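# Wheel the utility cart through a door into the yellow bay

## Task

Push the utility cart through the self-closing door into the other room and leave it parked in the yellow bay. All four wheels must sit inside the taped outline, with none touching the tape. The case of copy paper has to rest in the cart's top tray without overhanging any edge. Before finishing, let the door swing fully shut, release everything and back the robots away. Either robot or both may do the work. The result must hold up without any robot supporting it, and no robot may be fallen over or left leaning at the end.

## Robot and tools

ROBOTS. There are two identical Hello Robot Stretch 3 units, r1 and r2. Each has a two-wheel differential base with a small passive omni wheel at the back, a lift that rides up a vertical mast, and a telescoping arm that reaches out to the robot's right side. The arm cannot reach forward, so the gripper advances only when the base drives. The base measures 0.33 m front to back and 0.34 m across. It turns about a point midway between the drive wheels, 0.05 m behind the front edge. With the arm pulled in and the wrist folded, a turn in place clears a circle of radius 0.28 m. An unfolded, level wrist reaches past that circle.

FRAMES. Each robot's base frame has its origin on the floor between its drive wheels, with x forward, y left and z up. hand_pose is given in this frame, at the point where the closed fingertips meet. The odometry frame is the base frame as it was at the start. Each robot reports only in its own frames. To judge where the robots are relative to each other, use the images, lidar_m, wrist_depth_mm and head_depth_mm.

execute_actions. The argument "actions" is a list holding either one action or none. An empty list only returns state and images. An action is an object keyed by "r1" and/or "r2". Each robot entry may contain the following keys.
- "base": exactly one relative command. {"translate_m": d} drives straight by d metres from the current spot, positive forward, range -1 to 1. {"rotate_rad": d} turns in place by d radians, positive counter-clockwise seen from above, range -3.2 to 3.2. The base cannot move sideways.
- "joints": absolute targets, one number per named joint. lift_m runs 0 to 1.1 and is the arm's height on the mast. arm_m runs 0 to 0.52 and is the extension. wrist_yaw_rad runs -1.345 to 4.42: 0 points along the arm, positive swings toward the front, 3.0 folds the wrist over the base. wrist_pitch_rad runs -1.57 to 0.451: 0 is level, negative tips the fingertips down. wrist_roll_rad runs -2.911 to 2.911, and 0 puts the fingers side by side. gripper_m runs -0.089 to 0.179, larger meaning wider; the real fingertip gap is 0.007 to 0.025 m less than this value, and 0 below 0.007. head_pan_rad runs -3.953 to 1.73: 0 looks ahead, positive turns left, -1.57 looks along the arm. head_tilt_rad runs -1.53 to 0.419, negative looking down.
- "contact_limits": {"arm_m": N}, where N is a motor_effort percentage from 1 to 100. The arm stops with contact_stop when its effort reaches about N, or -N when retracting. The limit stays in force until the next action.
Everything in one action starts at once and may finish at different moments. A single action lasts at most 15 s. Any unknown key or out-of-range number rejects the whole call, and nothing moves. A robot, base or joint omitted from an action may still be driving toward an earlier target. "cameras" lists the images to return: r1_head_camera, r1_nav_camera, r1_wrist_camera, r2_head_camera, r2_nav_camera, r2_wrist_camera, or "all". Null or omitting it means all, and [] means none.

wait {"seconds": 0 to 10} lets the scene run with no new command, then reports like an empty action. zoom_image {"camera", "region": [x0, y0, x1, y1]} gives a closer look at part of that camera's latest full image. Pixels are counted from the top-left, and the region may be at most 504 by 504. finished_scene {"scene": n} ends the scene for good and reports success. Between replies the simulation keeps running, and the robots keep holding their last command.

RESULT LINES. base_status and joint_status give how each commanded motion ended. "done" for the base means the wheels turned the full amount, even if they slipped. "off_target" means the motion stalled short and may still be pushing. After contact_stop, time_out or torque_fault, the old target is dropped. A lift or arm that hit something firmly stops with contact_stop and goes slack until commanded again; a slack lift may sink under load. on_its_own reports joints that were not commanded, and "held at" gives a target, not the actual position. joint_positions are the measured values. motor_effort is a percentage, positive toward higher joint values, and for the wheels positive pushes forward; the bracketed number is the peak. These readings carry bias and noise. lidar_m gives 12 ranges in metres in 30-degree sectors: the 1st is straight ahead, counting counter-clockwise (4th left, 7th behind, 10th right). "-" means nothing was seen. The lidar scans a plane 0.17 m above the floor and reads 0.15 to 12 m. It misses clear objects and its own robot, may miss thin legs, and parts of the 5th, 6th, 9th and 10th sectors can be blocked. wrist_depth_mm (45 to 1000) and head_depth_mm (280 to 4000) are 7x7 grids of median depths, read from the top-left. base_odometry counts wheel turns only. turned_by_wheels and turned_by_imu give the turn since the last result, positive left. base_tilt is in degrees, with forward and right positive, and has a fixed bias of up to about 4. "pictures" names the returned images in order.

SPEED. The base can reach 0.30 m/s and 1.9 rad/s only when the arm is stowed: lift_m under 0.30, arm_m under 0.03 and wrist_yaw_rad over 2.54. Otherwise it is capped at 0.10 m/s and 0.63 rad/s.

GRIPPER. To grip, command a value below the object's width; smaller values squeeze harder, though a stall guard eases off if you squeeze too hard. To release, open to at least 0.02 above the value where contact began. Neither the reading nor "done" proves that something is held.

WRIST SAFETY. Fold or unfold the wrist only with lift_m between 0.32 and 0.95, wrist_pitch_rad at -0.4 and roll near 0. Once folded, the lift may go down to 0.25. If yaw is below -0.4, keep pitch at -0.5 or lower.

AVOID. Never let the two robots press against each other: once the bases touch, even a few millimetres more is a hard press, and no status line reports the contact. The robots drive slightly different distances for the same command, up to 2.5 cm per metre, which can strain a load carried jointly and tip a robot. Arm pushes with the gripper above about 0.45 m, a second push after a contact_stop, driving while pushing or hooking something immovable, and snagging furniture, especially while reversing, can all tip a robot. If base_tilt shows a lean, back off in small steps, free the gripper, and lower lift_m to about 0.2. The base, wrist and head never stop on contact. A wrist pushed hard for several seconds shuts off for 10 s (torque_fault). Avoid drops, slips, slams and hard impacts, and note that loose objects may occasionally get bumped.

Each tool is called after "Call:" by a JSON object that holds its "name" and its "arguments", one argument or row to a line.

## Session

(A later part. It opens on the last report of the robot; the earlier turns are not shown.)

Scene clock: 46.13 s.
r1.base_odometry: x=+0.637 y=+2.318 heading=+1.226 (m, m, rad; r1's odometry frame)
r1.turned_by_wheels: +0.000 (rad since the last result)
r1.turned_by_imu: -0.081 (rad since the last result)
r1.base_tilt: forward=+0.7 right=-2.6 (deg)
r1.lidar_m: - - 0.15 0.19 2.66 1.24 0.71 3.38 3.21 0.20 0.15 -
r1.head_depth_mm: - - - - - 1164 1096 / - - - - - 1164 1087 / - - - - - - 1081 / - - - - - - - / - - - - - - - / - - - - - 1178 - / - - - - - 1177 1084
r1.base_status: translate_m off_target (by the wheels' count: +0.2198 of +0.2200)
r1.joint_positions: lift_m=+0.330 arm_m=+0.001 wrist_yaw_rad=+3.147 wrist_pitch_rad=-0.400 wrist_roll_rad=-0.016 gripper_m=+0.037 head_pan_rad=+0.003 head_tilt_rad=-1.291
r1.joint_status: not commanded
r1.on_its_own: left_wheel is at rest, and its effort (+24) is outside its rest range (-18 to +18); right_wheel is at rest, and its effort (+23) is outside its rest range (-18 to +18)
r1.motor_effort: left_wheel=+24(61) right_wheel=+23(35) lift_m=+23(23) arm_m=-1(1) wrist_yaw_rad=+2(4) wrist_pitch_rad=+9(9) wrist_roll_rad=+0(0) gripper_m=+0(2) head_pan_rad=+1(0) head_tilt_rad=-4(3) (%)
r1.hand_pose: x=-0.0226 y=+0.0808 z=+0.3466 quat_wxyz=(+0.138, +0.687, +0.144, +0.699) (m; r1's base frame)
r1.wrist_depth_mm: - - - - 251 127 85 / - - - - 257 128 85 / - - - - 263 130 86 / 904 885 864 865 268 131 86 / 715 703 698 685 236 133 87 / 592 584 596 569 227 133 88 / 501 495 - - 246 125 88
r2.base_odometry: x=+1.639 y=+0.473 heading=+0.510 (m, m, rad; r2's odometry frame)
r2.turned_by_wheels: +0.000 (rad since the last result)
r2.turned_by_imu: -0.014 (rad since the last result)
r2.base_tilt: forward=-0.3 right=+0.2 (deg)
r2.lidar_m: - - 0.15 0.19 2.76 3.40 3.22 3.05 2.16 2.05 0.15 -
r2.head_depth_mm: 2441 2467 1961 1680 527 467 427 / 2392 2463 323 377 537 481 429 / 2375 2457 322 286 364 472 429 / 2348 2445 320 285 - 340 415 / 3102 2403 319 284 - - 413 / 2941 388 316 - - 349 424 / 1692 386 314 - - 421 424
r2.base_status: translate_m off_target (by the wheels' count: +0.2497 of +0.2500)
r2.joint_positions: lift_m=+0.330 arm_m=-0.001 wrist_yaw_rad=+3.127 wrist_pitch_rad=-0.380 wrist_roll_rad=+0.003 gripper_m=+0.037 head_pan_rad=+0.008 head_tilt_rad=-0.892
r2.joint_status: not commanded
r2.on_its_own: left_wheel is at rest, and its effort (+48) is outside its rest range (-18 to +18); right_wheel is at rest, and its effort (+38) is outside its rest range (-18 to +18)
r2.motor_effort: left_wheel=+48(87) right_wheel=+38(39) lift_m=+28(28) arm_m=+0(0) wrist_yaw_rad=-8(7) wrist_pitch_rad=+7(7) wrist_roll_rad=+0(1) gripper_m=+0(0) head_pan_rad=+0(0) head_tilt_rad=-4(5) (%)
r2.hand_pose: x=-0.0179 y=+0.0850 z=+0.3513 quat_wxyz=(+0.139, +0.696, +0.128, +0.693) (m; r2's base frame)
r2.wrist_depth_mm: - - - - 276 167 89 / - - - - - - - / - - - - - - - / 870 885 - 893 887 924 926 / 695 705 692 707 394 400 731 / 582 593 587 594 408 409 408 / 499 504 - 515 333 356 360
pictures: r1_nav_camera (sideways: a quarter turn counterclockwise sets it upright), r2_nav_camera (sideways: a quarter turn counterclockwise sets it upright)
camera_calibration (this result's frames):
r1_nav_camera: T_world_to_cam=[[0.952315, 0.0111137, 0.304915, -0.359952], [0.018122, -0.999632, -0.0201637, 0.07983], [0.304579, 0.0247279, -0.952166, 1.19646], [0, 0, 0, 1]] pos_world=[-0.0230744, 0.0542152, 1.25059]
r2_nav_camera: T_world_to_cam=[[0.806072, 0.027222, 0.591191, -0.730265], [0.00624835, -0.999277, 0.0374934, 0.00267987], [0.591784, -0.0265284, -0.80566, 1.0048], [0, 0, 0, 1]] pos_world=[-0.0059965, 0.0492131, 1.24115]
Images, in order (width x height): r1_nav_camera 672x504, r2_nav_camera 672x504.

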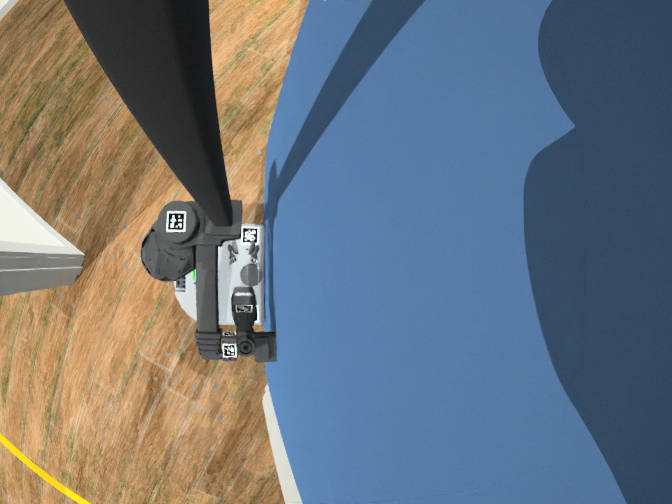

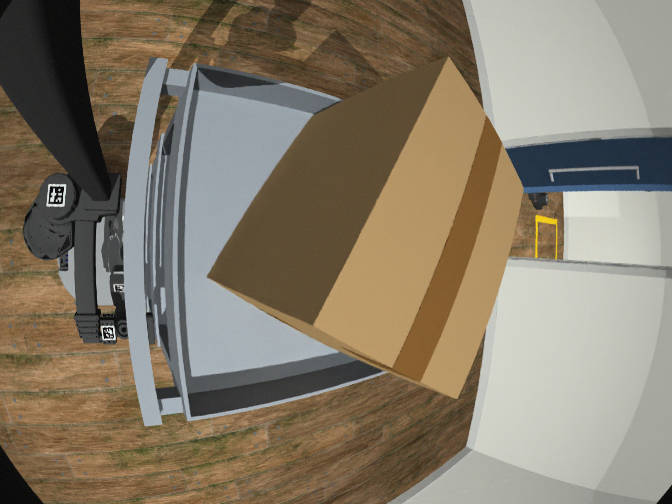

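Call:
{"name": "execute_actions", "arguments": {
  "actions": [
    {"r1":{"base":{"rotate_rad":-0.4}},"r2":{"base":{"rotate_rad":0.25}}}
  ],
  "cameras": []
}}

Call:
{"name": "execute_actions", "arguments": {
  "actions": [
    {"r1":{"base":{"translate_m":0.1}},"r2":{"base":{"translate_m":0.15}}}
  ],
  "cameras": []
}}

Call:
{"name": "execute_actions", "arguments": {
  "actions": [
    {"r1":{"base":{"rotate_rad":-2.0}},"r2":{"base":{"translate_m":0.2}}}
  ],
  "cameras": []
}}

Call:
{"name": "execute_actions", "arguments": {
  "actions": [
    {"r1":{"base":{"translate_m":-0.3}}}
  ],
  "cameras": ["r1_nav_camera","r2_nav_camera"]
}}

Scene clock: 52.80 s.
r1.base_odometry: x=+0.637 y=+2.318 heading=+0.827 (m, m, rad; r1's odometry frame)
r1.turned_by_wheels: -0.399 (rad since the last result)
r1.turned_by_imu: -0.383 (rad since the last result)
r1.base_tilt: forward=+0.9 right=-2.5 (deg)
r1.lidar_m: - - 0.15 0.18 1.72 2.58 0.82 0.70 3.27 3.23 0.20 0.15
r1.head_depth_mm: - - - 366 1214 1172 1099 / - - - 335 1125 1165 1086 / - - - - 717 - 1076 / - - - - 524 - - / - - - - 449 - - / - - - - 399 1164 - / - - - - 357 1143 1078
r1.base_status: rotate_rad off_target (by the wheels' count: -0.3986 of -0.4000)
r1.joint_positions: lift_m=+0.330 arm_m=+0.001 wrist_yaw_rad=+3.149 wrist_pitch_rad=-0.400 wrist_roll_rad=-0.016 gripper_m=+0.037 head_pan_rad=+0.003 head_tilt_rad=-1.291
r1.joint_status: not commanded
r1.on_its_own: left_wheel is at rest, and its effort (+40) is outside its rest range (-18 to +18)
r1.motor_effort: left_wheel=+40(56) right_wheel=-4(15) lift_m=+24(24) arm_m=-1(1) wrist_yaw_rad=+1(2) wrist_pitch_rad=+9(9) wrist_roll_rad=+0(0) gripper_m=+0(1) head_pan_rad=+0(0) head_tilt_rad=-3(4) (%)
r1.hand_pose: x=-0.0228 y=+0.0808 z=+0.3466 quat_wxyz=(+0.137, +0.687, +0.144, +0.699) (m; r1's base frame)
r1.wrist_depth_mm: - - - 407 217 147 111 / - - - 450 227 153 114 / - - - 481 241 158 118 / 911 890 861 518 253 164 121 / 711 709 690 629 246 170 124 / 589 582 599 549 256 177 127 / 499 493 - - 286 174 131
r2.base_odometry: x=+1.639 y=+0.473 heading=+0.760 (m, m, rad; r2's odometry frame)
r2.turned_by_wheels: +0.249 (rad since the last result)
r2.turned_by_imu: +0.147 (rad since the last result)
r2.base_tilt: forward=-0.4 right=+0.0 (deg)
r2.lidar_m: - - 0.15 2.69 2.89 3.26 3.21 2.66 2.08 2.05 0.15 -
r2.head_depth_mm: 2332 2470 326 525 536 483 432 / 2323 2427 323 291 497 481 430 / 2544 2438 322 286 319 464 429 / 3132 393 320 286 - 334 426 / 2770 390 318 285 - 387 426 / 1847 387 316 - 330 463 425 / 2424 385 315 290 421 474 429
r2.base_status: rotate_rad off_target (by the wheels' count: +0.2491 of +0.2500)
r2.joint_positions: lift_m=+0.330 arm_m=-0.001 wrist_yaw_rad=+3.105 wrist_pitch_rad=-0.380 wrist_roll_rad=+0.003 gripper_m=+0.037 head_pan_rad=+0.008 head_tilt_rad=-0.892
r2.joint_status: not commanded
r2.on_its_own: right_wheel is at rest, and its effort (+40) is outside its rest range (-18 to +18); wrist_yaw_rad is at rest, and its effort (+17) is outside its rest range (-12 to +12)
r2.motor_effort: left_wheel=-2(28) right_wheel=+40(44) lift_m=+27(28) arm_m=+0(0) wrist_yaw_rad=+17(30) wrist_pitch_rad=+7(7) wrist_roll_rad=-1(0) gripper_m=-1(0) head_pan_rad=+0(0) head_tilt_rad=-4(4) (%)
r2.hand_pose: x=-0.0129 y=+0.0848 z=+0.3513 quat_wxyz=(+0.147, +0.697, +0.121, +0.691) (m; r2's base frame)
r2.wrist_depth_mm: - - - - - 260 154 / - - - - - - - / - - - - - - - / 857 849 - 903 925 876 943 / 698 711 - 710 712 727 744 / 586 585 - 607 371 396 385 / 496 508 - 513 483 355 358
pictures: none
No camera images: the call's "cameras" was empty. Leave "cameras" out to get every camera's image.

Scene clock: 55.23 s.
r1.base_odometry: x=+0.704 y=+2.392 heading=+0.828 (m, m, rad; r1's odometry frame)
r1.turned_by_wheels: +0.001 (rad since the last result)
r1.turned_by_imu: +0.002 (rad since the last result)
r1.base_tilt: forward=+0.8 right=-2.4 (deg)
r1.lidar_m: - - 0.15 0.19 1.60 2.67 0.81 0.80 3.29 3.25 0.15 -
r1.head_depth_mm: - - - - 680 1166 1092 / - - - - 545 1162 1084 / - - - - 529 - 1078 / - - - - 470 - - / - - - - 404 - - / - - - - 373 1167 - / - - - - 374 1157 1077
r1.base_status: translate_m off_target (by the wheels' count: +0.0998 of +0.1000)
r1.joint_positions: lift_m=+0.330 arm_m=+0.001 wrist_yaw_rad=+3.149 wrist_pitch_rad=-0.400 wrist_roll_rad=-0.016 gripper_m=+0.037 head_pan_rad=+0.003 head_tilt_rad=-1.291
r1.joint_status: not commanded
r1.on_its_own: left_wheel is at rest, and its effort (+34) is outside its rest range (-18 to +18)
r1.motor_effort: left_wheel=+34(59) right_wheel=-3(4) lift_m=+24(23) arm_m=+0(0) wrist_yaw_rad=+1(1) wrist_pitch_rad=+9(9) wrist_roll_rad=+0(0) gripper_m=-1(1) head_pan_rad=+0(0) head_tilt_rad=-3(4) (%)
r1.hand_pose: x=-0.0228 y=+0.0808 z=+0.3466 quat_wxyz=(+0.137, +0.687, +0.144, +0.699) (m; r1's base frame)
r1.wrist_depth_mm: - - - - 233 135 95 / - - - - 242 138 96 / - - - - 250 141 98 / 907 895 852 825 260 144 99 / 720 699 686 681 238 147 101 / 584 579 590 566 238 149 102 / 500 498 - - 262 143 103
r2.base_odometry: x=+1.747 y=+0.576 heading=+0.760 (m, m, rad; r2's odometry frame)
r2.turned_by_wheels: +0.001 (rad since the last result)
r2.turned_by_imu: -0.169 (rad since the last result)
r2.base_tilt: forward=-0.4 right=+0.2 (deg)
r2.lidar_m: - - 0.15 0.19 2.75 3.53 3.32 3.12 2.18 2.05 0.15 -
r2.head_depth_mm: 2327 2453 2001 1682 1411 462 418 / 2332 2445 332 554 535 480 430 / 2316 2420 321 289 418 478 429 / 2259 2410 319 285 - 376 421 / 3009 2393 317 - - - 408 / 3061 386 315 - - 331 424 / 2896 385 314 - - 401 424
r2.base_status: translate_m off_target (by the wheels' count: +0.1497 of +0.1500)
r2.joint_positions: lift_m=+0.330 arm_m=-0.001 wrist_yaw_rad=+3.125 wrist_pitch_rad=-0.380 wrist_roll_rad=+0.003 gripper_m=+0.037 head_pan_rad=+0.008 head_tilt_rad=-0.894
r2.joint_status: not commanded
r2.on_its_own: left_wheel is at rest, and its effort (+67) is outside its rest range (-18 to +18); right_wheel is at rest, and its effort (+23) is outside its rest range (-18 to +18)
r2.motor_effort: left_wheel=+67(100) right_wheel=+23(46) lift_m=+27(28) arm_m=+0(0) wrist_yaw_rad=-6(18) wrist_pitch_rad=+7(7) wrist_roll_rad=+0(0) gripper_m=+0(0) head_pan_rad=+0(0) head_tilt_rad=-3(4) (%)
r2.hand_pose: x=-0.0174 y=+0.0850 z=+0.3513 quat_wxyz=(+0.140, +0.696, +0.128, +0.692) (m; r2's base frame)
r2.wrist_depth_mm: - - - - - 164 89 / - - - - - - - / - - - - - - - / 880 890 - 915 818 905 935 / 706 707 - 714 409 423 419 / 582 589 587 600 418 418 421 / 502 508 - 519 334 352 359
pictures: none
No camera images: the call's "cameras" was empty. Leave "cameras" out to get every camera's image.

Scene clock: 60.20 s.
r1.base_odometry: x=+0.704 y=+2.391 heading=-1.171 (m, m, rad; r1's odometry frame)
r1.turned_by_wheels: -1.999 (rad since the last result)
r1.turned_by_imu: -1.921 (rad since the last result)
r1.base_tilt: forward=+0.8 right=-2.5 (deg)
r1.lidar_m: 3.25 0.30 0.20 0.19 0.19 0.24 0.50 1.30 1.51 2.64 0.79 0.86
r1.head_depth_mm: 1680 1548 1431 1332 1245 1161 1096 / 1684 1546 1443 1328 1242 1170 1083 / 1672 1549 1435 1314 1237 - 1078 / 1672 1558 1434 1333 1237 - - / 1680 1541 1436 1338 1243 - - / 1692 1545 1435 1332 876 802 - / 1689 1562 1429 624 577 538 -
r1.base_status: done
r1.joint_positions: lift_m=+0.330 arm_m=+0.001 wrist_yaw_rad=+3.149 wrist_pitch_rad=-0.399 wrist_roll_rad=-0.016 gripper_m=+0.037 head_pan_rad=+0.003 head_tilt_rad=-1.291
r1.joint_status: not commanded
r1.motor_effort: left_wheel=+8(59) right_wheel=-12(39) lift_m=+23(24) arm_m=+0(1) wrist_yaw_rad=+1(1) wrist_pitch_rad=+9(9) wrist_roll_rad=+0(0) gripper_m=-1(0) head_pan_rad=+0(1) head_tilt_rad=-3(3) (%)
r1.hand_pose: x=-0.0230 y=+0.0809 z=+0.3468 quat_wxyz=(+0.137, +0.687, +0.144, +0.699) (m; r1's base frame)
r1.wrist_depth_mm: 184 189 - 200 207 214 221 / 199 203 - 217 225 233 242 / 215 220 - 236 246 255 266 / 234 240 249 261 272 284 297 / 256 265 273 289 302 317 342 / 284 296 298 328 342 360 479 / 318 328 - - 391 419 473
r2.base_odometry: x=+1.892 y=+0.714 heading=+0.760 (m, m, rad; r2's odometry frame)
r2.turned_by_wheels: +0.000 (rad since the last result)
r2.turned_by_imu: +0.000 (rad since the last result)
r2.base_tilt: forward=-0.5 right=+0.3 (deg)
r2.lidar_m: - - 0.15 0.19 2.77 3.57 3.52 3.09 2.15 2.04 0.15 -
r2.head_depth_mm: 2153 2420 1976 1676 1435 452 418 / 2148 2389 348 578 536 482 430 / 2124 2365 321 290 446 478 427 / 2087 2326 319 284 - 392 426 / 2946 2338 318 - - - 408 / 3035 387 315 - - 323 419 / 3045 384 313 - - 398 423
r2.base_status: translate_m off_target (by the wheels' count: +0.1999 of +0.2000)
r2.joint_positions: lift_m=+0.330 arm_m=-0.001 wrist_yaw_rad=+3.128 wrist_pitch_rad=-0.380 wrist_roll_rad=+0.003 gripper_m=+0.037 head_pan_rad=+0.008 head_tilt_rad=-0.894
r2.joint_status: not commanded
r2.on_its_own: right_wheel is at rest, and its effort (+29) is outside its rest range (-18 to +18)
r2.motor_effort: left_wheel=+12(94) right_wheel=+29(37) lift_m=+27(27) arm_m=+0(0) wrist_yaw_rad=-9(10) wrist_pitch_rad=+7(7) wrist_roll_rad=+0(0) gripper_m=+0(1) head_pan_rad=+0(1) head_tilt_rad=-4(3) (%)
r2.hand_pose: x=-0.0181 y=+0.0850 z=+0.3513 quat_wxyz=(+0.139, +0.696, +0.129, +0.693) (m; r2's base frame)
r2.wrist_depth_mm: - - - - - 167 89 / - - - - - - - / - - - - - - - / 856 866 - 908 875 930 936 / 702 709 708 722 406 424 425 / 582 579 597 602 421 417 416 / 504 500 - 506 335 356 357
pictures: none
No camera images: the call's "cameras" was empty. Leave "cameras" out to get every camera's image.

Scene clock: 64.23 s.
r1.base_odometry: x=+0.587 y=+2.668 heading=-1.171 (m, m, rad; r1's odometry frame)
r1.turned_by_wheels: +0.000 (rad since the last result)
r1.turned_by_imu: +0.000 (rad since the last result)
r1.base_tilt: forward=+1.0 right=-2.5 (deg)
r1.lidar_m: 3.53 0.28 0.19 0.18 0.18 0.24 4.37 1.05 1.15 2.71 1.17 1.00
r1.head_depth_mm: 1677 1543 1412 1328 1243 1165 1095 / 1680 1546 1416 1326 1242 1177 1083 / 1686 1547 1436 1329 1248 - 1077 / 1673 1540 1424 1328 1243 - - / 1681 1550 1438 1318 1236 - - / 1679 1560 919 864 813 778 - / 1697 608 585 561 540 520 -
r1.base_status: done
r1.joint_positions: lift_m=+0.330 arm_m=+0.001 wrist_yaw_rad=+3.149 wrist_pitch_rad=-0.399 wrist_roll_rad=-0.016 gripper_m=+0.037 head_pan_rad=+0.003 head_tilt_rad=-1.291
r1.joint_status: not commanded
r1.motor_effort: left_wheel=+6(6) right_wheel=-7(16) lift_m=+23(24) arm_m=+0(0) wrist_yaw_rad=+0(0) wrist_pitch_rad=+9(9) wrist_roll_rad=+0(0) gripper_m=-1(0) head_pan_rad=+1(0) head_tilt_rad=-4(3) (%)
r1.hand_pose: x=-0.0230 y=+0.0809 z=+0.3468 quat_wxyz=(+0.137, +0.687, +0.144, +0.699) (m; r1's base frame)
r1.wrist_depth_mm: 186 189 - 195 199 202 206 / 200 204 - 212 215 220 225 / 217 221 - 231 235 240 246 / 238 242 248 255 260 266 273 / 260 267 273 282 286 299 305 / 292 299 299 317 328 336 350 / 331 336 - - 372 389 404
r2.base_odometry: x=+1.892 y=+0.714 heading=+0.760 (m, m, rad; r2's odometry frame)
r2.turned_by_wheels: +0.000 (rad since the last result)
r2.turned_by_imu: +0.000 (rad since the last result)
r2.base_tilt: forward=-0.6 right=+0.3 (deg)
r2.lidar_m: - - 0.15 0.19 2.77 3.57 3.52 3.10 2.16 2.04 0.15 -
r2.head_depth_mm: 2182 2349 1990 1681 1422 451 417 / 2120 2343 347 578 536 481 430 / 2105 2367 321 290 446 480 429 / 2106 2317 319 284 - 392 426 / 2973 2347 318 - - - 407 / 3025 387 315 - - 323 417 / 3031 384 314 - - 398 423
r2.base_status: not commanded
r2.joint_positions: lift_m=+0.330 arm_m=-0.001 wrist_yaw_rad=+3.128 wrist_pitch_rad=-0.380 wrist_roll_rad=+0.003 gripper_m=+0.037 head_pan_rad=+0.008 head_tilt_rad=-0.894
r2.joint_status: not commanded
r2.on_its_own: right_wheel is at rest, and its effort (+29) is outside its rest range (-18 to +18)
r2.motor_effort: left_wheel=+12(12) right_wheel=+29(29) lift_m=+27(27) arm_m=-1(0) wrist_yaw_rad=-8(9) wrist_pitch_rad=+7(7) wrist_roll_rad=+0(0) gripper_m=+1(0) head_pan_rad=-1(0) head_tilt_rad=-3(3) (%)
r2.hand_pose: x=-0.0181 y=+0.0850 z=+0.3513 quat_wxyz=(+0.139, +0.696, +0.129, +0.693) (m; r2's base frame)
r2.wrist_depth_mm: - - - - - 166 89 / - - - - - - - / - - - - - - - / 851 889 - 894 853 932 928 / 688 711 718 722 401 426 424 / 579 579 590 613 420 416 417 / 500 503 - 515 334 355 359
pictures: r1_nav_camera (sideways: a quarter turn counterclockwise sets it upright), r2_nav_camera (sideways: a quarter turn counterclockwise sets it upright)
camera_calibration (this result's frames):
r1_nav_camera: T_world_to_cam=[[0.952505, 0.0106256, 0.304338, -0.359202], [0.0175969, -0.999642, -0.0201727, 0.0798449], [0.304015, 0.02457, -0.95235, 1.1967], [0, 0, 0, 1]] pos_world=[-0.0230777, 0.0542301, 1.25061]
r2_nav_camera: T_world_to_cam=[[0.806922, 0.0272598, 0.590028, -0.728756], [0.00634038, -0.999277, 0.0374963, 0.00267557], [0.590624, -0.0265156, -0.806511, 1.00592], [0, 0, 0, 1]] pos_world=[-0.00608587, 0.0492119, 1.24117]
Images, in order (width x height): r1_nav_camera 672x504, r2_nav_camera 672x504.

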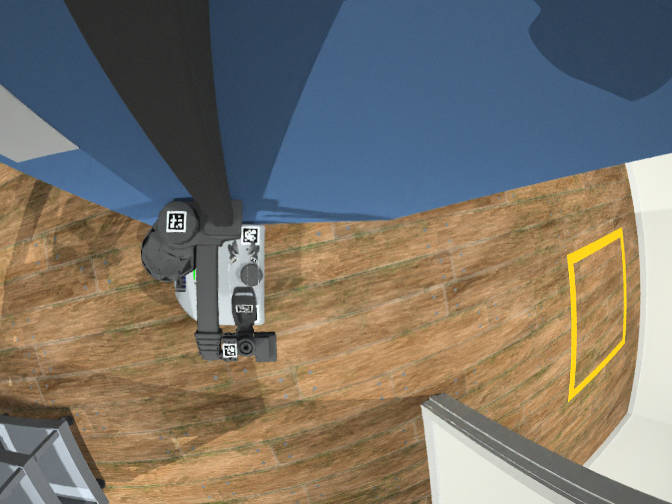

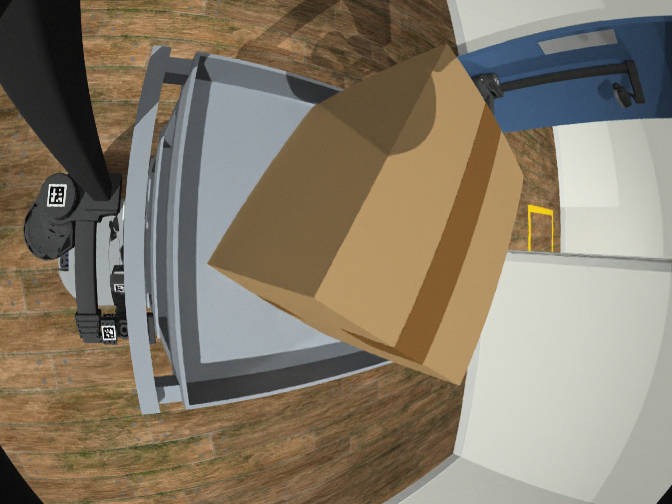

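Call:
{"name": "execute_actions", "arguments": {
  "actions": [
    {"r1":{"base":{"translate_m":-0.3},"joints":{"head_pan_rad":-0.8,"head_tilt_rad":-1.1}},"r2":{"base":{"translate_m":0.95}}}
  ],
  "cameras": ["r1_nav_camera","r2_nav_camera"]
}}

Scene clock: 77.47 s.
r1.base_odometry: x=+0.470 y=+2.944 heading=-1.171 (m, m, rad; r1's odometry frame)
r1.turned_by_wheels: +0.000 (rad since the last result)
r1.turned_by_imu: +0.001 (rad since the last result)
r1.base_tilt: forward=+0.9 right=-2.5 (deg)
r1.lidar_m: 0.85 0.26 0.18 0.17 0.18 2.34 4.20 4.90 0.56 0.50 0.50 1.24
r1.head_depth_mm: 818 721 623 916 1163 1177 1069 / 2158 719 985 953 1250 1188 - / 1952 664 980 1165 1283 1209 - / 1620 1834 1655 1430 1299 1178 - / 1368 1597 1651 1456 1299 1173 1089 / 1184 1392 1619 1452 1312 1180 1036 / 1224 1857 1655 1440 1293 1183 738
r1.base_status: done
r1.joint_positions: lift_m=+0.330 arm_m=+0.001 wrist_yaw_rad=+3.149 wrist_pitch_rad=-0.399 wrist_roll_rad=-0.016 gripper_m=+0.037 head_pan_rad=-0.793 head_tilt_rad=-1.100
r1.joint_status: all done
r1.motor_effort: left_wheel=+4(5) right_wheel=-2(11) lift_m=+24(24) arm_m=+0(0) wrist_yaw_rad=+0(0) wrist_pitch_rad=+9(9) wrist_roll_rad=+0(0) gripper_m=+0(1) head_pan_rad=-5(57) head_tilt_rad=+1(13) (%)
r1.hand_pose: x=-0.0230 y=+0.0809 z=+0.3468 quat_wxyz=(+0.137, +0.687, +0.144, +0.699) (m; r1's base frame)
r1.wrist_depth_mm: - - - 189 191 194 197 / - - - 206 208 211 214 / - - - 224 227 231 235 / 918 890 861 246 250 254 260 / 711 697 698 274 273 284 291 / 586 577 602 308 312 322 330 / 497 496 - - 361 372 380
r2.base_odometry: x=+2.581 y=+1.368 heading=+0.759 (m, m, rad; r2's odometry frame)
r2.turned_by_wheels: -0.001 (rad since the last result)
r2.turned_by_imu: +0.006 (rad since the last result)
r2.base_tilt: forward=-0.4 right=+0.1 (deg)
r2.lidar_m: - - 0.15 0.19 2.83 3.69 4.47 2.99 2.09 1.97 2.02 -
r2.head_depth_mm: 1219 1423 1719 1683 1450 1273 1089 / 1202 1403 1708 1640 526 464 424 / 1198 1369 329 389 530 479 428 / 1186 1336 319 288 361 463 427 / 2924 2332 317 - - 337 414 / 3106 2383 316 - - - 412 / 3025 384 314 - - 351 423
r2.base_status: translate_m off_target (by the wheels' count: +0.9499 of +0.9500)
r2.joint_positions: lift_m=+0.330 arm_m=-0.001 wrist_yaw_rad=+3.130 wrist_pitch_rad=-0.380 wrist_roll_rad=+0.003 gripper_m=+0.037 head_pan_rad=+0.008 head_tilt_rad=-0.894
r2.joint_status: not commanded
r2.on_its_own: right_wheel is at rest, and its effort (+35) is outside its rest range (-18 to +18)
r2.motor_effort: left_wheel=+4(34) right_wheel=+35(40) lift_m=+27(27) arm_m=+0(0) wrist_yaw_rad=-12(11) wrist_pitch_rad=+7(7) wrist_roll_rad=-1(0) gripper_m=+0(0) head_pan_rad=+0(1) head_tilt_rad=-3(3) (%)
r2.hand_pose: x=-0.0187 y=+0.0850 z=+0.3513 quat_wxyz=(+0.138, +0.696, +0.129, +0.693) (m; r2's base frame)
r2.wrist_depth_mm: - - - - 864 169 90 / - - - - 936 - 931 / - - - - 771 - - / 878 884 - 890 777 888 963 / 701 700 709 714 435 441 441 / 579 592 588 608 424 416 424 / 505 507 - 512 336 352 354
pictures: r1_nav_camera (sideways: a quarter turn counterclockwise sets it upright), r2_nav_camera (sideways: a quarter turn counterclockwise sets it upright)
camera_calibration (this result's frames):
r1_nav_camera: T_world_to_cam=[[0.621354, -0.619484, 0.479748, -0.585644], [-0.699329, -0.714598, -0.0169911, 0.0800806], [0.353353, -0.324944, -0.877242, 1.09884], [0, 0, 0, 1]] pos_world=[0.0316157, 0.0514909, 1.24627]
r2_nav_camera: T_world_to_cam=[[0.806922, 0.0272602, 0.590028, -0.728756], [0.00634088, -0.999277, 0.0374963, 0.00267557], [0.590624, -0.0265153, -0.806511, 1.00592], [0, 0, 0, 1]] pos_world=[-0.00608591, 0.0492119, 1.24117]
Images, in order (width x height): r1_nav_camera 672x504, r2_nav_camera 672x504.

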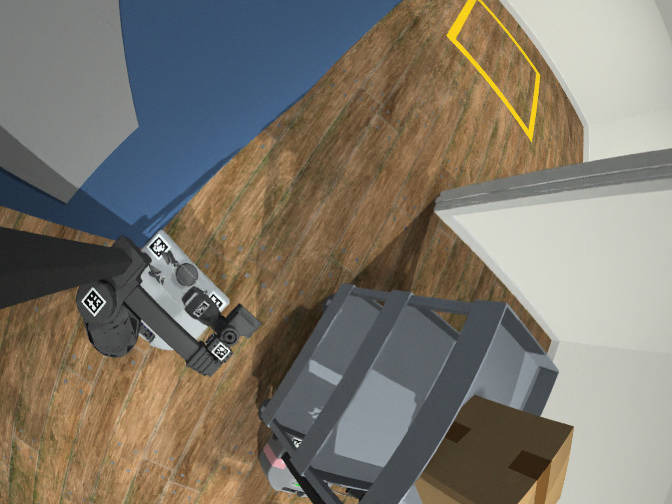

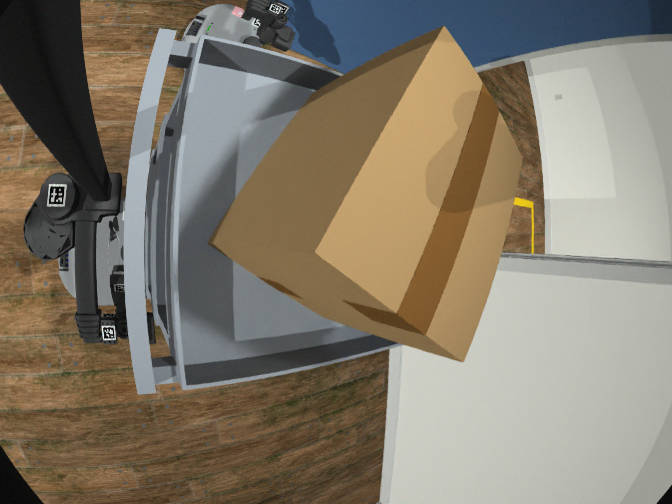

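Call:
{"name": "execute_actions", "arguments": {
  "actions": [
    {"r2":{"base":{"translate_m":0.2}}}
  ],
  "cameras": []
}}

Call:
{"name": "execute_actions", "arguments": {
  "actions": [
    {"r2":{"base":{"translate_m":-0.3},"joints":{"lift_m":0.26}}}
  ],
  "cameras": []
}}

Call:
{"name": "execute_actions", "arguments": {
  "actions": [
    {"r2":{"base":{"rotate_rad":-1.4}}}
  ],
  "cameras": []
}}

Call:
{"name": "execute_actions", "arguments": {
  "actions": [
    {"r2":{"base":{"translate_m":0.4}}}
  ],
  "cameras": []
}}

Call:
{"name": "execute_actions", "arguments": {
  "actions": [
    {"r2":{"base":{"rotate_rad":1.4}}}
  ],
  "cameras": []
}}

Call:
{"name": "execute_actions", "arguments": {
  "actions": [
    {"r2":{"base":{"translate_m":0.72}}}
  ],
  "cameras": []
}}

Call:
{"name": "execute_actions", "arguments": {
  "actions": [
    {"r2":{"base":{"rotate_rad":1.65},"joints":{"lift_m":0.33,"head_pan_rad":-0.9,"head_tilt_rad":-1.1}}}
  ],
  "cameras": []
}}

Call:
{"name": "execute_actions", "arguments": {
  "actions": [
    {"r2":{"base":{"translate_m":0.48}}}
  ],
  "cameras": ["r1_nav_camera","r2_nav_camera"]
}}

Scene clock: 87.13 s.
r1.base_odometry: x=+0.470 y=+2.944 heading=-1.171 (m, m, rad; r1's odometry frame)
r1.turned_by_wheels: +0.000 (rad since the last result)
r1.turned_by_imu: +0.001 (rad since the last result)
r1.base_tilt: forward=+0.8 right=-2.5 (deg)
r1.lidar_m: 0.85 0.26 0.18 0.17 0.18 2.34 4.22 4.90 3.17 0.50 0.50 0.60
r1.head_depth_mm: 478 541 618 923 1206 1177 1071 / 559 609 985 952 1247 1188 - / 834 684 1022 1226 1287 1211 - / 815 697 1045 1311 1301 1174 - / 1263 734 1554 1432 1291 1174 1091 / 1182 1404 1617 1444 1302 1171 1040 / 1226 1867 1656 1450 1300 1168 739
r1.base_status: not commanded
r1.joint_positions: lift_m=+0.330 arm_m=+0.001 wrist_yaw_rad=+3.149 wrist_pitch_rad=-0.399 wrist_roll_rad=-0.016 gripper_m=+0.037 head_pan_rad=-0.793 head_tilt_rad=-1.100
r1.joint_status: not commanded
r1.motor_effort: left_wheel=+4(4) right_wheel=-3(4) lift_m=+24(24) arm_m=+0(0) wrist_yaw_rad=+0(1) wrist_pitch_rad=+9(9) wrist_roll_rad=+0(0) gripper_m=-1(2) head_pan_rad=-5(4) head_tilt_rad=+0(0) (%)
r1.hand_pose: x=-0.0230 y=+0.0809 z=+0.3468 quat_wxyz=(+0.137, +0.687, +0.144, +0.699) (m; r1's base frame)
r1.wrist_depth_mm: - - - 189 191 194 198 / - - - 206 208 212 215 / - - - 225 227 231 236 / 895 883 847 245 249 255 259 / 709 712 693 274 275 286 289 / 587 578 599 308 313 322 329 / 497 502 - - 360 370 383
r2.base_odometry: x=+2.726 y=+1.505 heading=+0.758 (m, m, rad; r2's odometry frame)
r2.turned_by_wheels: -0.001 (rad since the last result)
r2.turned_by_imu: -0.001 (rad since the last result)
r2.base_tilt: forward=-0.4 right=+0.3 (deg)
r2.lidar_m: - - 0.15 0.19 2.85 3.73 4.66 2.98 2.08 1.96 2.00 -
r2.head_depth_mm: 1035 1207 1444 1655 1438 1267 1119 / 1019 1190 1439 1631 540 459 423 / 1006 1148 339 460 534 479 428 / 998 1135 319 294 387 470 427 / 2838 2325 318 - 302 360 419 / 3107 2400 316 - - - 407 / 3029 384 314 - - - 423
r2.base_status: translate_m off_target (by the wheels' count: +0.1999 of +0.2000)
r2.joint_positions: lift_m=+0.330 arm_m=-0.001 wrist_yaw_rad=+3.130 wrist_pitch_rad=-0.380 wrist_roll_rad=+0.003 gripper_m=+0.037 head_pan_rad=+0.008 head_tilt_rad=-0.894
r2.joint_status: not commanded
r2.on_its_own: right_wheel is at rest, and its effort (+35) is outside its rest range (-18 to +18)
r2.motor_effort: left_wheel=+6(30) right_wheel=+35(39) lift_m=+27(27) arm_m=+0(0) wrist_yaw_rad=-11(13) wrist_pitch_rad=+7(7) wrist_roll_rad=+0(0) gripper_m=-1(0) head_pan_rad=-1(0) head_tilt_rad=-4(4) (%)
r2.hand_pose: x=-0.0186 y=+0.0850 z=+0.3513 quat_wxyz=(+0.138, +0.696, +0.129, +0.693) (m; r2's base frame)
r2.wrist_depth_mm: - - - - 674 168 90 / - - - - 968 976 903 / - - - 820 882 - - / 860 885 - 804 831 927 936 / 712 708 707 740 441 450 453 / 585 591 598 608 422 416 421 / 503 504 - 519 333 353 358
pictures: none
No camera images: the call's "cameras" was empty. Leave "cameras" out to get every camera's image.

Scene clock: 90.03 s.
r1.base_odometry: x=+0.470 y=+2.944 heading=-1.171 (m, m, rad; r1's odometry frame)
r1.turned_by_wheels: +0.000 (rad since the last result)
r1.turned_by_imu: +0.000 (rad since the last result)
r1.base_tilt: forward=+0.9 right=-2.5 (deg)
r1.lidar_m: 0.85 0.26 0.18 0.17 0.18 2.33 4.17 4.88 0.84 0.50 0.50 0.61
r1.head_depth_mm: 478 542 618 914 1213 1182 1067 / 562 608 986 952 1249 1185 - / 834 678 1022 1224 1290 1210 - / 811 696 1043 1309 1300 1180 - / 1273 734 1574 1433 1300 1179 1083 / 1179 1415 1605 1458 1307 1182 1034 / 1227 1867 1659 1460 1298 1176 738
r1.base_status: not commanded
r1.joint_positions: lift_m=+0.330 arm_m=+0.001 wrist_yaw_rad=+3.149 wrist_pitch_rad=-0.399 wrist_roll_rad=-0.016 gripper_m=+0.037 head_pan_rad=-0.793 head_tilt_rad=-1.100
r1.joint_status: not commanded
r1.motor_effort: left_wheel=+4(4) right_wheel=-3(4) lift_m=+23(24) arm_m=+0(0) wrist_yaw_rad=+0(0) wrist_pitch_rad=+9(9) wrist_roll_rad=+0(0) gripper_m=-1(1) head_pan_rad=-5(5) head_tilt_rad=+0(0) (%)
r1.hand_pose: x=-0.0230 y=+0.0809 z=+0.3468 quat_wxyz=(+0.137, +0.687, +0.144, +0.699) (m; r1's base frame)
r1.wrist_depth_mm: - - - 189 192 195 197 / - - - 207 208 211 214 / - - - 224 227 231 235 / 914 897 868 246 249 256 261 / 716 698 694 277 275 284 291 / 585 582 594 307 313 322 330 / 501 500 - - 357 371 379
r2.base_odometry: x=+2.508 y=+1.299 heading=+0.758 (m, m, rad; r2's odometry frame)
r2.turned_by_wheels: +0.000 (rad since the last result)
r2.turned_by_imu: -0.001 (rad since the last result)
r2.base_tilt: forward=-0.3 right=-0.1 (deg)
r2.lidar_m: 0.35 0.36 0.90 2.76 2.84 3.69 4.36 3.01 2.10 1.98 2.02 0.36
r2.head_depth_mm: 1322 1545 1852 1679 1440 1279 1140 / 1313 1530 1843 1635 1398 1273 1129 / 1271 1405 738 616 723 1229 1132 / 512 540 656 627 871 1139 1124 / 499 443 519 590 847 1129 1117 / 495 414 489 582 848 1080 1116 / 491 432 539 619 840 1064 1115
r2.base_status: done
r2.joint_positions: lift_m=+0.260 arm_m=-0.001 wrist_yaw_rad=+3.121 wrist_pitch_rad=-0.380 wrist_roll_rad=+0.003 gripper_m=+0.037 head_pan_rad=+0.008 head_tilt_rad=-0.894
r2.joint_status: all done
r2.motor_effort: left_wheel=+0(12) right_wheel=+0(26) lift_m=+23(22) arm_m=+0(0) wrist_yaw_rad=-1(11) wrist_pitch_rad=+7(7) wrist_roll_rad=+0(0) gripper_m=+0(1) head_pan_rad=+0(0) head_tilt_rad=-3(3) (%)
r2.hand_pose: x=-0.0165 y=+0.0850 z=+0.2815 quat_wxyz=(+0.141, +0.696, +0.126, +0.692) (m; r2's base frame)
r2.wrist_depth_mm: - - - - - 928 891 / - - - - - 968 968 / - - - - 809 749 - / 738 738 - 762 770 760 769 / 602 611 - 622 614 622 443 / 500 504 - 516 524 518 440 / 442 - - - - 448 450
pictures: none
No camera images: the call's "cameras" was empty. Leave "cameras" out to get every camera's image.

Scene clock: 92.17 s.
r1.base_odometry: x=+0.470 y=+2.944 heading=-1.171 (m, m, rad; r1's odometry frame)
r1.turned_by_wheels: +0.000 (rad since the last result)
r1.turned_by_imu: +0.000 (rad since the last result)
r1.base_tilt: forward=+0.9 right=-2.4 (deg)
r1.lidar_m: 0.85 0.26 0.18 0.17 0.18 2.33 4.22 4.89 0.79 0.50 0.50 0.60
r1.head_depth_mm: 478 541 614 913 1202 1177 1076 / 560 613 983 949 1245 1182 - / 834 679 1019 1221 1289 1209 - / 812 701 1041 1310 1306 1174 - / 1274 731 1558 1424 1296 1179 1094 / 1182 1403 1621 1460 1305 1180 1034 / 1232 1866 1648 1450 1300 1180 741
r1.base_status: not commanded
r1.joint_positions: lift_m=+0.330 arm_m=+0.001 wrist_yaw_rad=+3.149 wrist_pitch_rad=-0.399 wrist_roll_rad=-0.016 gripper_m=+0.037 head_pan_rad=-0.793 head_tilt_rad=-1.100
r1.joint_status: not commanded
r1.motor_effort: left_wheel=+4(4) right_wheel=-3(3) lift_m=+24(24) arm_m=+0(0) wrist_yaw_rad=+1(0) wrist_pitch_rad=+9(9) wrist_roll_rad=+0(0) gripper_m=+0(2) head_pan_rad=-4(4) head_tilt_rad=+1(0) (%)
r1.hand_pose: x=-0.0230 y=+0.0809 z=+0.3468 quat_wxyz=(+0.137, +0.687, +0.144, +0.699) (m; r1's base frame)
r1.wrist_depth_mm: - - - 189 192 195 197 / - - - 205 208 211 214 / - - - 224 227 230 235 / 902 886 847 246 250 255 260 / 708 705 691 275 273 286 290 / 588 580 591 308 315 321 329 / 498 498 - - 357 367 380
r2.base_odometry: x=+2.508 y=+1.299 heading=-0.642 (m, m, rad; r2's odometry frame)
r2.turned_by_wheels: -1.400 (rad since the last result)
r2.turned_by_imu: -1.418 (rad since the last result)
r2.base_tilt: forward=-0.4 right=+0.2 (deg)
r2.lidar_m: 1.98 1.81 0.35 0.35 0.38 0.90 2.76 2.96 4.35 4.36 2.57 2.01
r2.head_depth_mm: 1778 2061 1980 1680 1445 1274 1131 / 1787 2086 1978 1669 1440 1272 1131 / 1801 2092 1972 1665 1431 1262 1132 / 1814 2141 1960 1662 1444 1256 1123 / 1816 2127 1950 1639 1430 1254 1116 / 1845 2153 1958 1639 1413 1250 1112 / 1866 2157 1920 1627 1418 1248 1118
r2.base_status: done
r2.joint_positions: lift_m=+0.260 arm_m=-0.001 wrist_yaw_rad=+3.121 wrist_pitch_rad=-0.380 wrist_roll_rad=+0.003 gripper_m=+0.037 head_pan_rad=+0.008 head_tilt_rad=-0.894
r2.joint_status: not commanded
r2.motor_effort: left_wheel=+4(17) right_wheel=-3(9) lift_m=+23(24) arm_m=-1(0) wrist_yaw_rad=-2(0) wrist_pitch_rad=+7(7) wrist_roll_rad=+0(0) gripper_m=+0(1) head_pan_rad=+0(0) head_tilt_rad=-3(3) (%)
r2.hand_pose: x=-0.0165 y=+0.0849 z=+0.2815 quat_wxyz=(+0.141, +0.696, +0.126, +0.692) (m; r2's base frame)
r2.wrist_depth_mm: 953 - - - - - - / - - - 933 919 - - / 926 547 - 641 644 - - / 707 722 - 451 433 747 787 / 600 599 - 616 519 632 632 / 501 503 - 517 517 519 531 / 440 - - - - 439 447
pictures: none
No camera images: the call's "cameras" was empty. Leave "cameras" out to get every camera's image.

Scene clock: 95.17 s.
r1.base_odometry: x=+0.470 y=+2.944 heading=-1.171 (m, m, rad; r1's odometry frame)
r1.turned_by_wheels: +0.000 (rad since the last result)
r1.turned_by_imu: +0.000 (rad since the last result)
r1.base_tilt: forward=+0.8 right=-2.4 (deg)
r1.lidar_m: 0.85 0.26 0.18 0.17 0.18 2.33 4.17 4.88 3.15 0.50 0.50 0.61
r1.head_depth_mm: 477 541 618 918 1204 1169 1071 / 561 607 984 953 1241 1182 - / 832 679 1023 1223 1280 1210 - / 813 700 1043 1308 1307 1168 - / 1278 730 1572 1435 1303 1177 1080 / 1187 1403 1628 1454 1298 1172 1037 / 1231 1839 1647 1453 1301 1180 739
r1.base_status: not commanded
r1.joint_positions: lift_m=+0.330 arm_m=+0.001 wrist_yaw_rad=+3.149 wrist_pitch_rad=-0.399 wrist_roll_rad=-0.016 gripper_m=+0.037 head_pan_rad=-0.793 head_tilt_rad=-1.100
r1.joint_status: not commanded
r1.motor_effort: left_wheel=+4(4) right_wheel=-4(3) lift_m=+23(24) arm_m=+0(0) wrist_yaw_rad=+1(0) wrist_pitch_rad=+9(9) wrist_roll_rad=+0(0) gripper_m=-1(0) head_pan_rad=-5(5) head_tilt_rad=+0(0) (%)
r1.hand_pose: x=-0.0230 y=+0.0809 z=+0.3468 quat_wxyz=(+0.137, +0.687, +0.144, +0.699) (m; r1's base frame)
r1.wrist_depth_mm: - - - 188 191 195 197 / - - - 206 208 211 214 / - - - 223 227 231 235 / 900 868 847 246 250 255 260 / 712 702 695 277 273 285 291 / 583 581 602 307 313 321 330 / 501 499 - - 360 369 382
r2.base_odometry: x=+2.829 y=+1.060 heading=-0.641 (m, m, rad; r2's odometry frame)
r2.turned_by_wheels: +0.000 (rad since the last result)
r2.turned_by_imu: +0.002 (rad since the last result)
r2.base_tilt: forward=-0.4 right=+0.2 (deg)
r2.lidar_m: 1.58 1.70 1.38 0.65 0.41 0.49 3.15 3.38 4.49 4.41 2.05 1.60
r2.head_depth_mm: 1418 1634 1887 1674 1439 1270 1136 / 1423 1648 1874 1673 1446 1272 1131 / 1438 1661 1900 1669 1437 1260 1126 / 1440 1682 1897 1654 1426 1255 1122 / 1451 1691 1907 1651 1408 1256 1121 / 1462 1711 1900 1631 1418 1254 1122 / 1483 1721 1893 1630 1407 1243 1112
r2.base_status: done
r2.joint_positions: lift_m=+0.260 arm_m=-0.001 wrist_yaw_rad=+3.121 wrist_pitch_rad=-0.380 wrist_roll_rad=+0.003 gripper_m=+0.037 head_pan_rad=+0.008 head_tilt_rad=-0.894
r2.joint_status: not commanded
r2.motor_effort: left_wheel=+4(17) right_wheel=-3(7) lift_m=+24(24) arm_m=+0(1) wrist_yaw_rad=-1(1) wrist_pitch_rad=+7(7) wrist_roll_rad=+0(0) gripper_m=+0(0) head_pan_rad=+0(0) head_tilt_rad=-4(3) (%)
r2.hand_pose: x=-0.0165 y=+0.0849 z=+0.2815 quat_wxyz=(+0.141, +0.696, +0.126, +0.692) (m; r2's base frame)
r2.wrist_depth_mm: - 351 - - - - - / 775 767 - - - - - / 615 427 - - - - - / 438 434 - 774 776 793 782 / 594 582 - 614 625 629 637 / 504 500 - 514 525 523 520 / 446 - - - - 445 448
pictures: none
No camera images: the call's "cameras" was empty. Leave "cameras" out to get every camera's image.

Scene clock: 97.37 s.
r1.base_odometry: x=+0.470 y=+2.944 heading=-1.171 (m, m, rad; r1's odometry frame)
r1.turned_by_wheels: +0.000 (rad since the last result)
r1.turned_by_imu: +0.000 (rad since the last result)
r1.base_tilt: forward=+0.9 right=-2.5 (deg)
r1.lidar_m: 0.85 0.26 0.18 0.17 0.18 2.33 4.20 4.90 3.15 0.50 0.50 0.60
r1.head_depth_mm: 478 541 616 918 1203 1179 1075 / 561 611 988 945 1241 1188 - / 833 677 1020 1218 1279 1214 - / 811 700 1044 1311 1297 1170 - / 1277 737 1561 1431 1289 1185 1090 / 1188 1406 1623 1453 1298 1171 1031 / 1224 1848 1653 1456 1309 1179 737
r1.base_status: not commanded
r1.joint_positions: lift_m=+0.330 arm_m=+0.001 wrist_yaw_rad=+3.149 wrist_pitch_rad=-0.399 wrist_roll_rad=-0.016 gripper_m=+0.037 head_pan_rad=-0.793 head_tilt_rad=-1.100
r1.joint_status: not commanded
r1.motor_effort: left_wheel=+4(4) right_wheel=-3(4) lift_m=+24(24) arm_m=+0(0) wrist_yaw_rad=+0(1) wrist_pitch_rad=+9(9) wrist_roll_rad=+0(0) gripper_m=+0(0) head_pan_rad=-5(5) head_tilt_rad=+0(1) (%)
r1.hand_pose: x=-0.0230 y=+0.0809 z=+0.3468 quat_wxyz=(+0.137, +0.687, +0.144, +0.699) (m; r1's base frame)
r1.wrist_depth_mm: - - - 189 191 194 198 / - - - 206 207 211 214 / - - - 224 226 231 235 / 885 875 862 245 250 255 259 / 718 701 699 276 274 285 290 / 593 580 592 306 314 322 329 / 501 497 - - 357 371 382
r2.base_odometry: x=+2.829 y=+1.060 heading=+0.758 (m, m, rad; r2's odometry frame)
r2.turned_by_wheels: +1.400 (rad since the last result)
r2.turned_by_imu: +1.418 (rad since the last result)
r2.base_tilt: forward=-0.4 right=+0.3 (deg)
r2.lidar_m: 1.36 0.39 0.40 1.38 3.24 4.22 4.42 2.41 1.68 1.58 1.62 1.45
r2.head_depth_mm: 1278 1504 1811 1668 1444 1269 1139 / 1271 1486 1794 1674 1437 1273 1139 / 1249 1465 1761 1669 1435 1266 1122 / 1247 1447 1730 1655 1431 1263 1121 / 1231 1426 1711 1645 1414 1255 1129 / 1215 1406 1685 1636 1392 1253 1120 / 1206 1349 1147 1056 1183 1107 1096
r2.base_status: done
r2.joint_positions: lift_m=+0.260 arm_m=-0.001 wrist_yaw_rad=+3.121 wrist_pitch_rad=-0.380 wrist_roll_rad=+0.003 gripper_m=+0.037 head_pan_rad=+0.008 head_tilt_rad=-0.894
r2.joint_status: not commanded
r2.motor_effort: left_wheel=-4(13) right_wheel=+3(10) lift_m=+24(23) arm_m=+0(0) wrist_yaw_rad=-2(1) wrist_pitch_rad=+7(7) wrist_roll_rad=-1(0) gripper_m=+0(0) head_pan_rad=+0(0) head_tilt_rad=-3(3) (%)
r2.hand_pose: x=-0.0165 y=+0.0849 z=+0.2815 quat_wxyz=(+0.141, +0.696, +0.126, +0.692) (m; r2's base frame)
r2.wrist_depth_mm: - - - - - - - / - - - - - 767 - / - - - - - 619 621 / 738 760 - 767 784 710 378 / 588 609 - 611 622 629 397 / 499 508 - 517 523 520 487 / 439 - - - - 447 447
pictures: none
No camera images: the call's "cameras" was empty. Leave "cameras" out to get every camera's image.

Scene clock: 101.50 s.
r1.base_odometry: x=+0.470 y=+2.944 heading=-1.171 (m, m, rad; r1's odometry frame)
r1.turned_by_wheels: +0.000 (rad since the last result)
r1.turned_by_imu: +0.001 (rad since the last result)
r1.base_tilt: forward=+0.8 right=-2.5 (deg)
r1.lidar_m: 0.85 0.26 0.18 0.17 0.18 2.33 4.21 4.88 3.17 0.50 0.50 0.60
r1.head_depth_mm: 478 541 620 919 1201 1177 1070 / 560 610 982 950 1242 1188 - / 834 679 1022 1228 1277 1211 - / 812 699 1043 1303 1310 1170 - / 1285 732 1558 1434 1302 1177 1088 / 1182 1410 1612 1461 1298 1173 1035 / 1229 1871 1641 1448 1310 1173 739
r1.base_status: not commanded
r1.joint_positions: lift_m=+0.330 arm_m=+0.001 wrist_yaw_rad=+3.149 wrist_pitch_rad=-0.399 wrist_roll_rad=-0.016 gripper_m=+0.037 head_pan_rad=-0.793 head_tilt_rad=-1.100
r1.joint_status: not commanded
r1.motor_effort: left_wheel=+4(4) right_wheel=-3(3) lift_m=+23(24) arm_m=+0(0) wrist_yaw_rad=+1(1) wrist_pitch_rad=+9(9) wrist_roll_rad=+0(0) gripper_m=+0(1) head_pan_rad=-5(5) head_tilt_rad=+0(0) (%)
r1.hand_pose: x=-0.0230 y=+0.0809 z=+0.3468 quat_wxyz=(+0.137, +0.687, +0.144, +0.699) (m; r1's base frame)
r1.wrist_depth_mm: - - - 189 192 195 198 / - - - 206 208 212 215 / - - - 224 227 231 234 / 912 887 872 246 250 256 260 / 724 712 692 276 274 286 291 / 581 579 601 308 314 320 330 / 501 502 - - 360 367 382
r2.base_odometry: x=+3.351 y=+1.555 heading=+0.758 (m, m, rad; r2's odometry frame)
r2.turned_by_wheels: +0.000 (rad since the last result)
r2.turned_by_imu: +0.004 (rad since the last result)
r2.base_tilt: forward=-0.3 right=+0.2 (deg)
r2.lidar_m: 0.64 0.66 0.28 0.27 0.28 0.38 5.10 2.33 1.62 1.53 0.97 0.68
r2.head_depth_mm: 581 679 816 1024 1361 1268 1136 / 573 671 803 1010 1337 1274 1133 / 570 659 798 997 1330 1264 1130 / 561 655 783 979 1298 1255 1129 / 557 646 774 958 1262 1257 1125 / 551 640 763 942 1234 1254 1120 / 546 634 751 928 1214 1255 1128
r2.base_status: done
r2.joint_positions: lift_m=+0.260 arm_m=-0.001 wrist_yaw_rad=+3.121 wrist_pitch_rad=-0.380 wrist_roll_rad=+0.003 gripper_m=+0.037 head_pan_rad=+0.008 head_tilt_rad=-0.894
r2.joint_status: not commanded
r2.motor_effort: left_wheel=-4(10) right_wheel=+3(10) lift_m=+24(24) arm_m=+0(1) wrist_yaw_rad=-1(1) wrist_pitch_rad=+7(7) wrist_roll_rad=-1(0) gripper_m=+1(0) head_pan_rad=+0(1) head_tilt_rad=-3(3) (%)
r2.hand_pose: x=-0.0165 y=+0.0849 z=+0.2815 quat_wxyz=(+0.141, +0.696, +0.126, +0.692) (m; r2's base frame)
r2.wrist_depth_mm: - - - - - - - / - 747 - 743 - - - / 541 620 - 645 611 946 - / 361 359 - 364 366 717 806 / 381 380 - 388 387 607 628 / 462 498 - 515 499 527 531 / 437 - - - - 444 446
pictures: none
No camera images: the call's "cameras" was empty. Leave "cameras" out to get every camera's image.

Scene clock: 104.53 s.
r1.base_odometry: x=+0.470 y=+2.944 heading=-1.171 (m, m, rad; r1's odometry frame)
r1.turned_by_wheels: +0.000 (rad since the last result)
r1.turned_by_imu: +0.000 (rad since the last result)
r1.base_tilt: forward=+0.9 right=-2.4 (deg)
r1.lidar_m: 0.85 0.26 0.18 0.17 0.18 2.34 4.20 4.89 3.17 0.50 0.50 0.61
r1.head_depth_mm: 478 540 615 918 1202 1179 1072 / 560 610 985 954 1246 1189 - / 835 681 1019 1226 1276 1207 - / 814 700 1043 1311 1301 1177 - / 1272 729 1566 1426 1303 1177 1086 / 1185 1399 1635 1464 1304 1178 1036 / 1219 1868 1647 1463 1303 1173 739
r1.base_status: not commanded
r1.joint_positions: lift_m=+0.330 arm_m=+0.001 wrist_yaw_rad=+3.149 wrist_pitch_rad=-0.399 wrist_roll_rad=-0.016 gripper_m=+0.037 head_pan_rad=-0.793 head_tilt_rad=-1.100
r1.joint_status: not commanded
r1.motor_effort: left_wheel=+4(4) right_wheel=-3(4) lift_m=+23(24) arm_m=+0(0) wrist_yaw_rad=+0(1) wrist_pitch_rad=+9(9) wrist_roll_rad=+0(0) gripper_m=+0(1) head_pan_rad=-5(5) head_tilt_rad=+0(0) (%)
r1.hand_pose: x=-0.0230 y=+0.0809 z=+0.3468 quat_wxyz=(+0.137, +0.687, +0.144, +0.699) (m; r1's base frame)
r1.wrist_depth_mm: - - - 189 191 194 197 / - - - 206 208 211 215 / - - - 224 226 230 235 / 896 891 859 246 250 255 261 / 716 703 686 275 274 285 292 / 587 586 593 307 312 320 330 / 498 501 - - 358 369 380
r2.base_odometry: x=+3.351 y=+1.555 heading=+2.408 (m, m, rad; r2's odometry frame)
r2.turned_by_wheels: +1.650 (rad since the last result)
r2.turned_by_imu: +1.673 (rad since the last result)
r2.base_tilt: forward=-0.2 right=+0.2 (deg)
r2.lidar_m: 0.27 0.29 0.42 5.11 2.12 1.58 1.54 0.89 0.66 0.64 0.67 0.27
r2.head_depth_mm: 629 727 861 1060 1288 1212 1117 / 673 792 951 1205 1315 1220 1103 / 2017 893 1073 1364 1322 1239 - / 2080 1804 1616 1445 1313 1222 - / 2109 1821 1608 1449 1287 1192 1130 / 2047 1803 1591 582 827 1154 1097 / 2054 1768 575 509 802 1022 1092
r2.base_status: done
r2.joint_positions: lift_m=+0.330 arm_m=-0.001 wrist_yaw_rad=+3.121 wrist_pitch_rad=-0.380 wrist_roll_rad=+0.003 gripper_m=+0.037 head_pan_rad=-0.893 head_tilt_rad=-1.087
r2.joint_status: all done
r2.motor_effort: left_wheel=-3(16) right_wheel=+3(11) lift_m=+29(30) arm_m=-1(1) wrist_yaw_rad=-1(0) wrist_pitch_rad=+7(7) wrist_roll_rad=+0(0) gripper_m=+0(0) head_pan_rad=-3(38) head_tilt_rad=-7(25) (%)
r2.hand_pose: x=-0.0165 y=+0.0849 z=+0.3512 quat_wxyz=(+0.141, +0.696, +0.126, +0.692) (m; r2's base frame)
r2.wrist_depth_mm: - - - - - - - / - - - - - - - / - - - - - - - / 870 885 - 921 927 887 509 / 704 691 - 716 725 685 484 / 589 590 595 612 623 566 387 / 509 510 - 514 500 522 371
pictures: none
No camera images: the call's "cameras" was empty. Leave "cameras" out to get every camera's image.

Scene clock: 110.37 s.
r1.base_odometry: x=+0.470 y=+2.944 heading=-1.171 (m, m, rad; r1's odometry frame)
r1.turned_by_wheels: +0.000 (rad since the last result)
r1.turned_by_imu: +0.001 (rad since the last result)
r1.base_tilt: forward=+1.0 right=-2.4 (deg)
r1.lidar_m: 0.51 0.26 0.18 0.17 0.18 2.33 4.21 4.90 0.30 0.26 0.26 0.30
r1.head_depth_mm: 358 313 398 540 515 1147 1070 / 358 309 356 474 797 1066 - / 358 338 407 487 834 1079 - / 372 420 536 568 858 1173 - / 750 703 625 878 1170 1178 1086 / 1181 687 622 905 1272 1174 1032 / 1229 1860 622 1409 1313 1179 738
r1.base_status: not commanded
r1.joint_positions: lift_m=+0.330 arm_m=+0.001 wrist_yaw_rad=+3.149 wrist_pitch_rad=-0.399 wrist_roll_rad=-0.016 gripper_m=+0.037 head_pan_rad=-0.793 head_tilt_rad=-1.100
r1.joint_status: not commanded
r1.motor_effort: left_wheel=+4(4) right_wheel=-3(3) lift_m=+23(24) arm_m=+0(0) wrist_yaw_rad=+1(0) wrist_pitch_rad=+9(9) wrist_roll_rad=+1(0) gripper_m=+0(1) head_pan_rad=-5(5) head_tilt_rad=+0(0) (%)
r1.hand_pose: x=-0.0230 y=+0.0809 z=+0.3468 quat_wxyz=(+0.137, +0.687, +0.144, +0.699) (m; r1's base frame)
r1.wrist_depth_mm: - - - 189 191 194 197 / - - - 206 208 211 214 / - - - 224 226 231 235 / 905 894 853 246 250 254 259 / 712 702 691 276 275 285 292 / 590 582 599 308 313 321 331 / 502 497 - - 359 368 382
r2.base_odometry: x=+2.995 y=+1.876 heading=+2.408 (m, m, rad; r2's odometry frame)
r2.turned_by_wheels: +0.000 (rad since the last result)
r2.turned_by_imu: +0.001 (rad since the last result)
r2.base_tilt: forward=-0.4 right=+0.3 (deg)
r2.lidar_m: - - 0.15 0.19 2.78 2.08 2.02 0.91 0.66 0.21 0.15 -
r2.head_depth_mm: 2116 1860 1631 1453 1309 1212 1119 / 2118 1843 1625 1463 1320 1222 1107 / 2106 1834 1621 1456 516 1239 - / 2079 1816 1619 526 494 468 - / 2079 1781 1578 533 492 450 657 / 1030 1194 579 538 490 448 418 / 916 1059 578 536 487 447 413
r2.base_status: done
r2.joint_positions: lift_m=+0.330 arm_m=-0.001 wrist_yaw_rad=+3.118 wrist_pitch_rad=-0.379 wrist_roll_rad=+0.003 gripper_m=+0.037 head_pan_rad=-0.894 head_tilt_rad=-1.088
r2.joint_status: not commanded
r2.on_its_own: right_wheel is at rest, and its effort (+20) is outside its rest range (-18 to +18)
r2.motor_effort: left_wheel=+2(56) right_wheel=+20(43) lift_m=+28(29) arm_m=-1(0) wrist_yaw_rad=+2(30) wrist_pitch_rad=+7(7) wrist_roll_rad=+0(0) gripper_m=+0(0) head_pan_rad=-3(3) head_tilt_rad=-7(7) (%)
r2.hand_pose: x=-0.0159 y=+0.0850 z=+0.3513 quat_wxyz=(+0.142, +0.697, +0.125, +0.692) (m; r2's base frame)
r2.wrist_depth_mm: - - - - - 160 87 / - - - - - - - / - - - - - - - / 860 873 - 884 484 921 943 / 709 703 - 722 484 498 492 / 582 586 594 581 421 413 421 / 501 503 - 511 334 354 358
pictures: r1_nav_camera (sideways: a quarter turn counterclockwise sets it upright), r2_nav_camera (sideways: a quarter turn counterclockwise sets it upright)
camera_calibration (this result's frames):
r1_nav_camera: T_world_to_cam=[[0.621354, -0.619484, 0.479748, -0.585644], [-0.699329, -0.714598, -0.0169911, 0.0800806], [0.353353, -0.324944, -0.877242, 1.09884], [0, 0, 0, 1]] pos_world=[0.0316157, 0.0514909, 1.24627]
r2_nav_camera: T_world_to_cam=[[0.582935, -0.693366, 0.423592, -0.51058], [-0.775972, -0.629671, 0.0371801, 0.00786884], [0.240944, -0.350369, -0.90509, 1.13617], [0, 0, 0, 1]] pos_world=[0.0299872, 0.0490155, 1.24432]
Images, in order (width x height): r1_nav_camera 672x504, r2_nav_camera 672x504.

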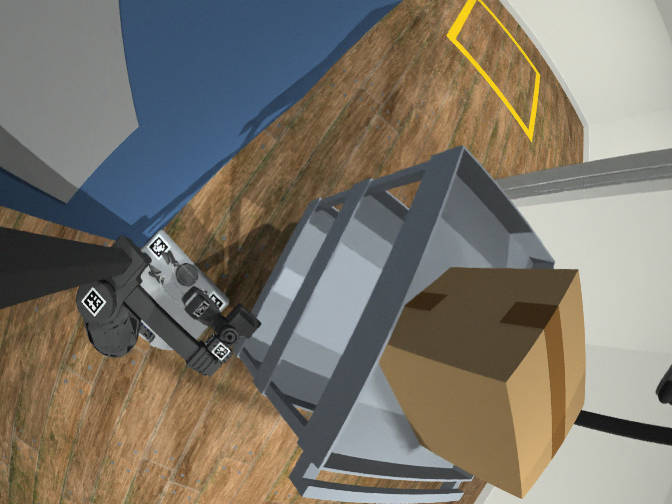

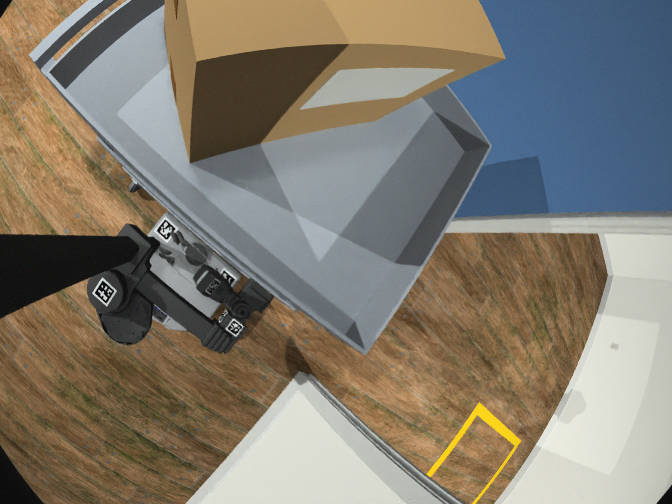

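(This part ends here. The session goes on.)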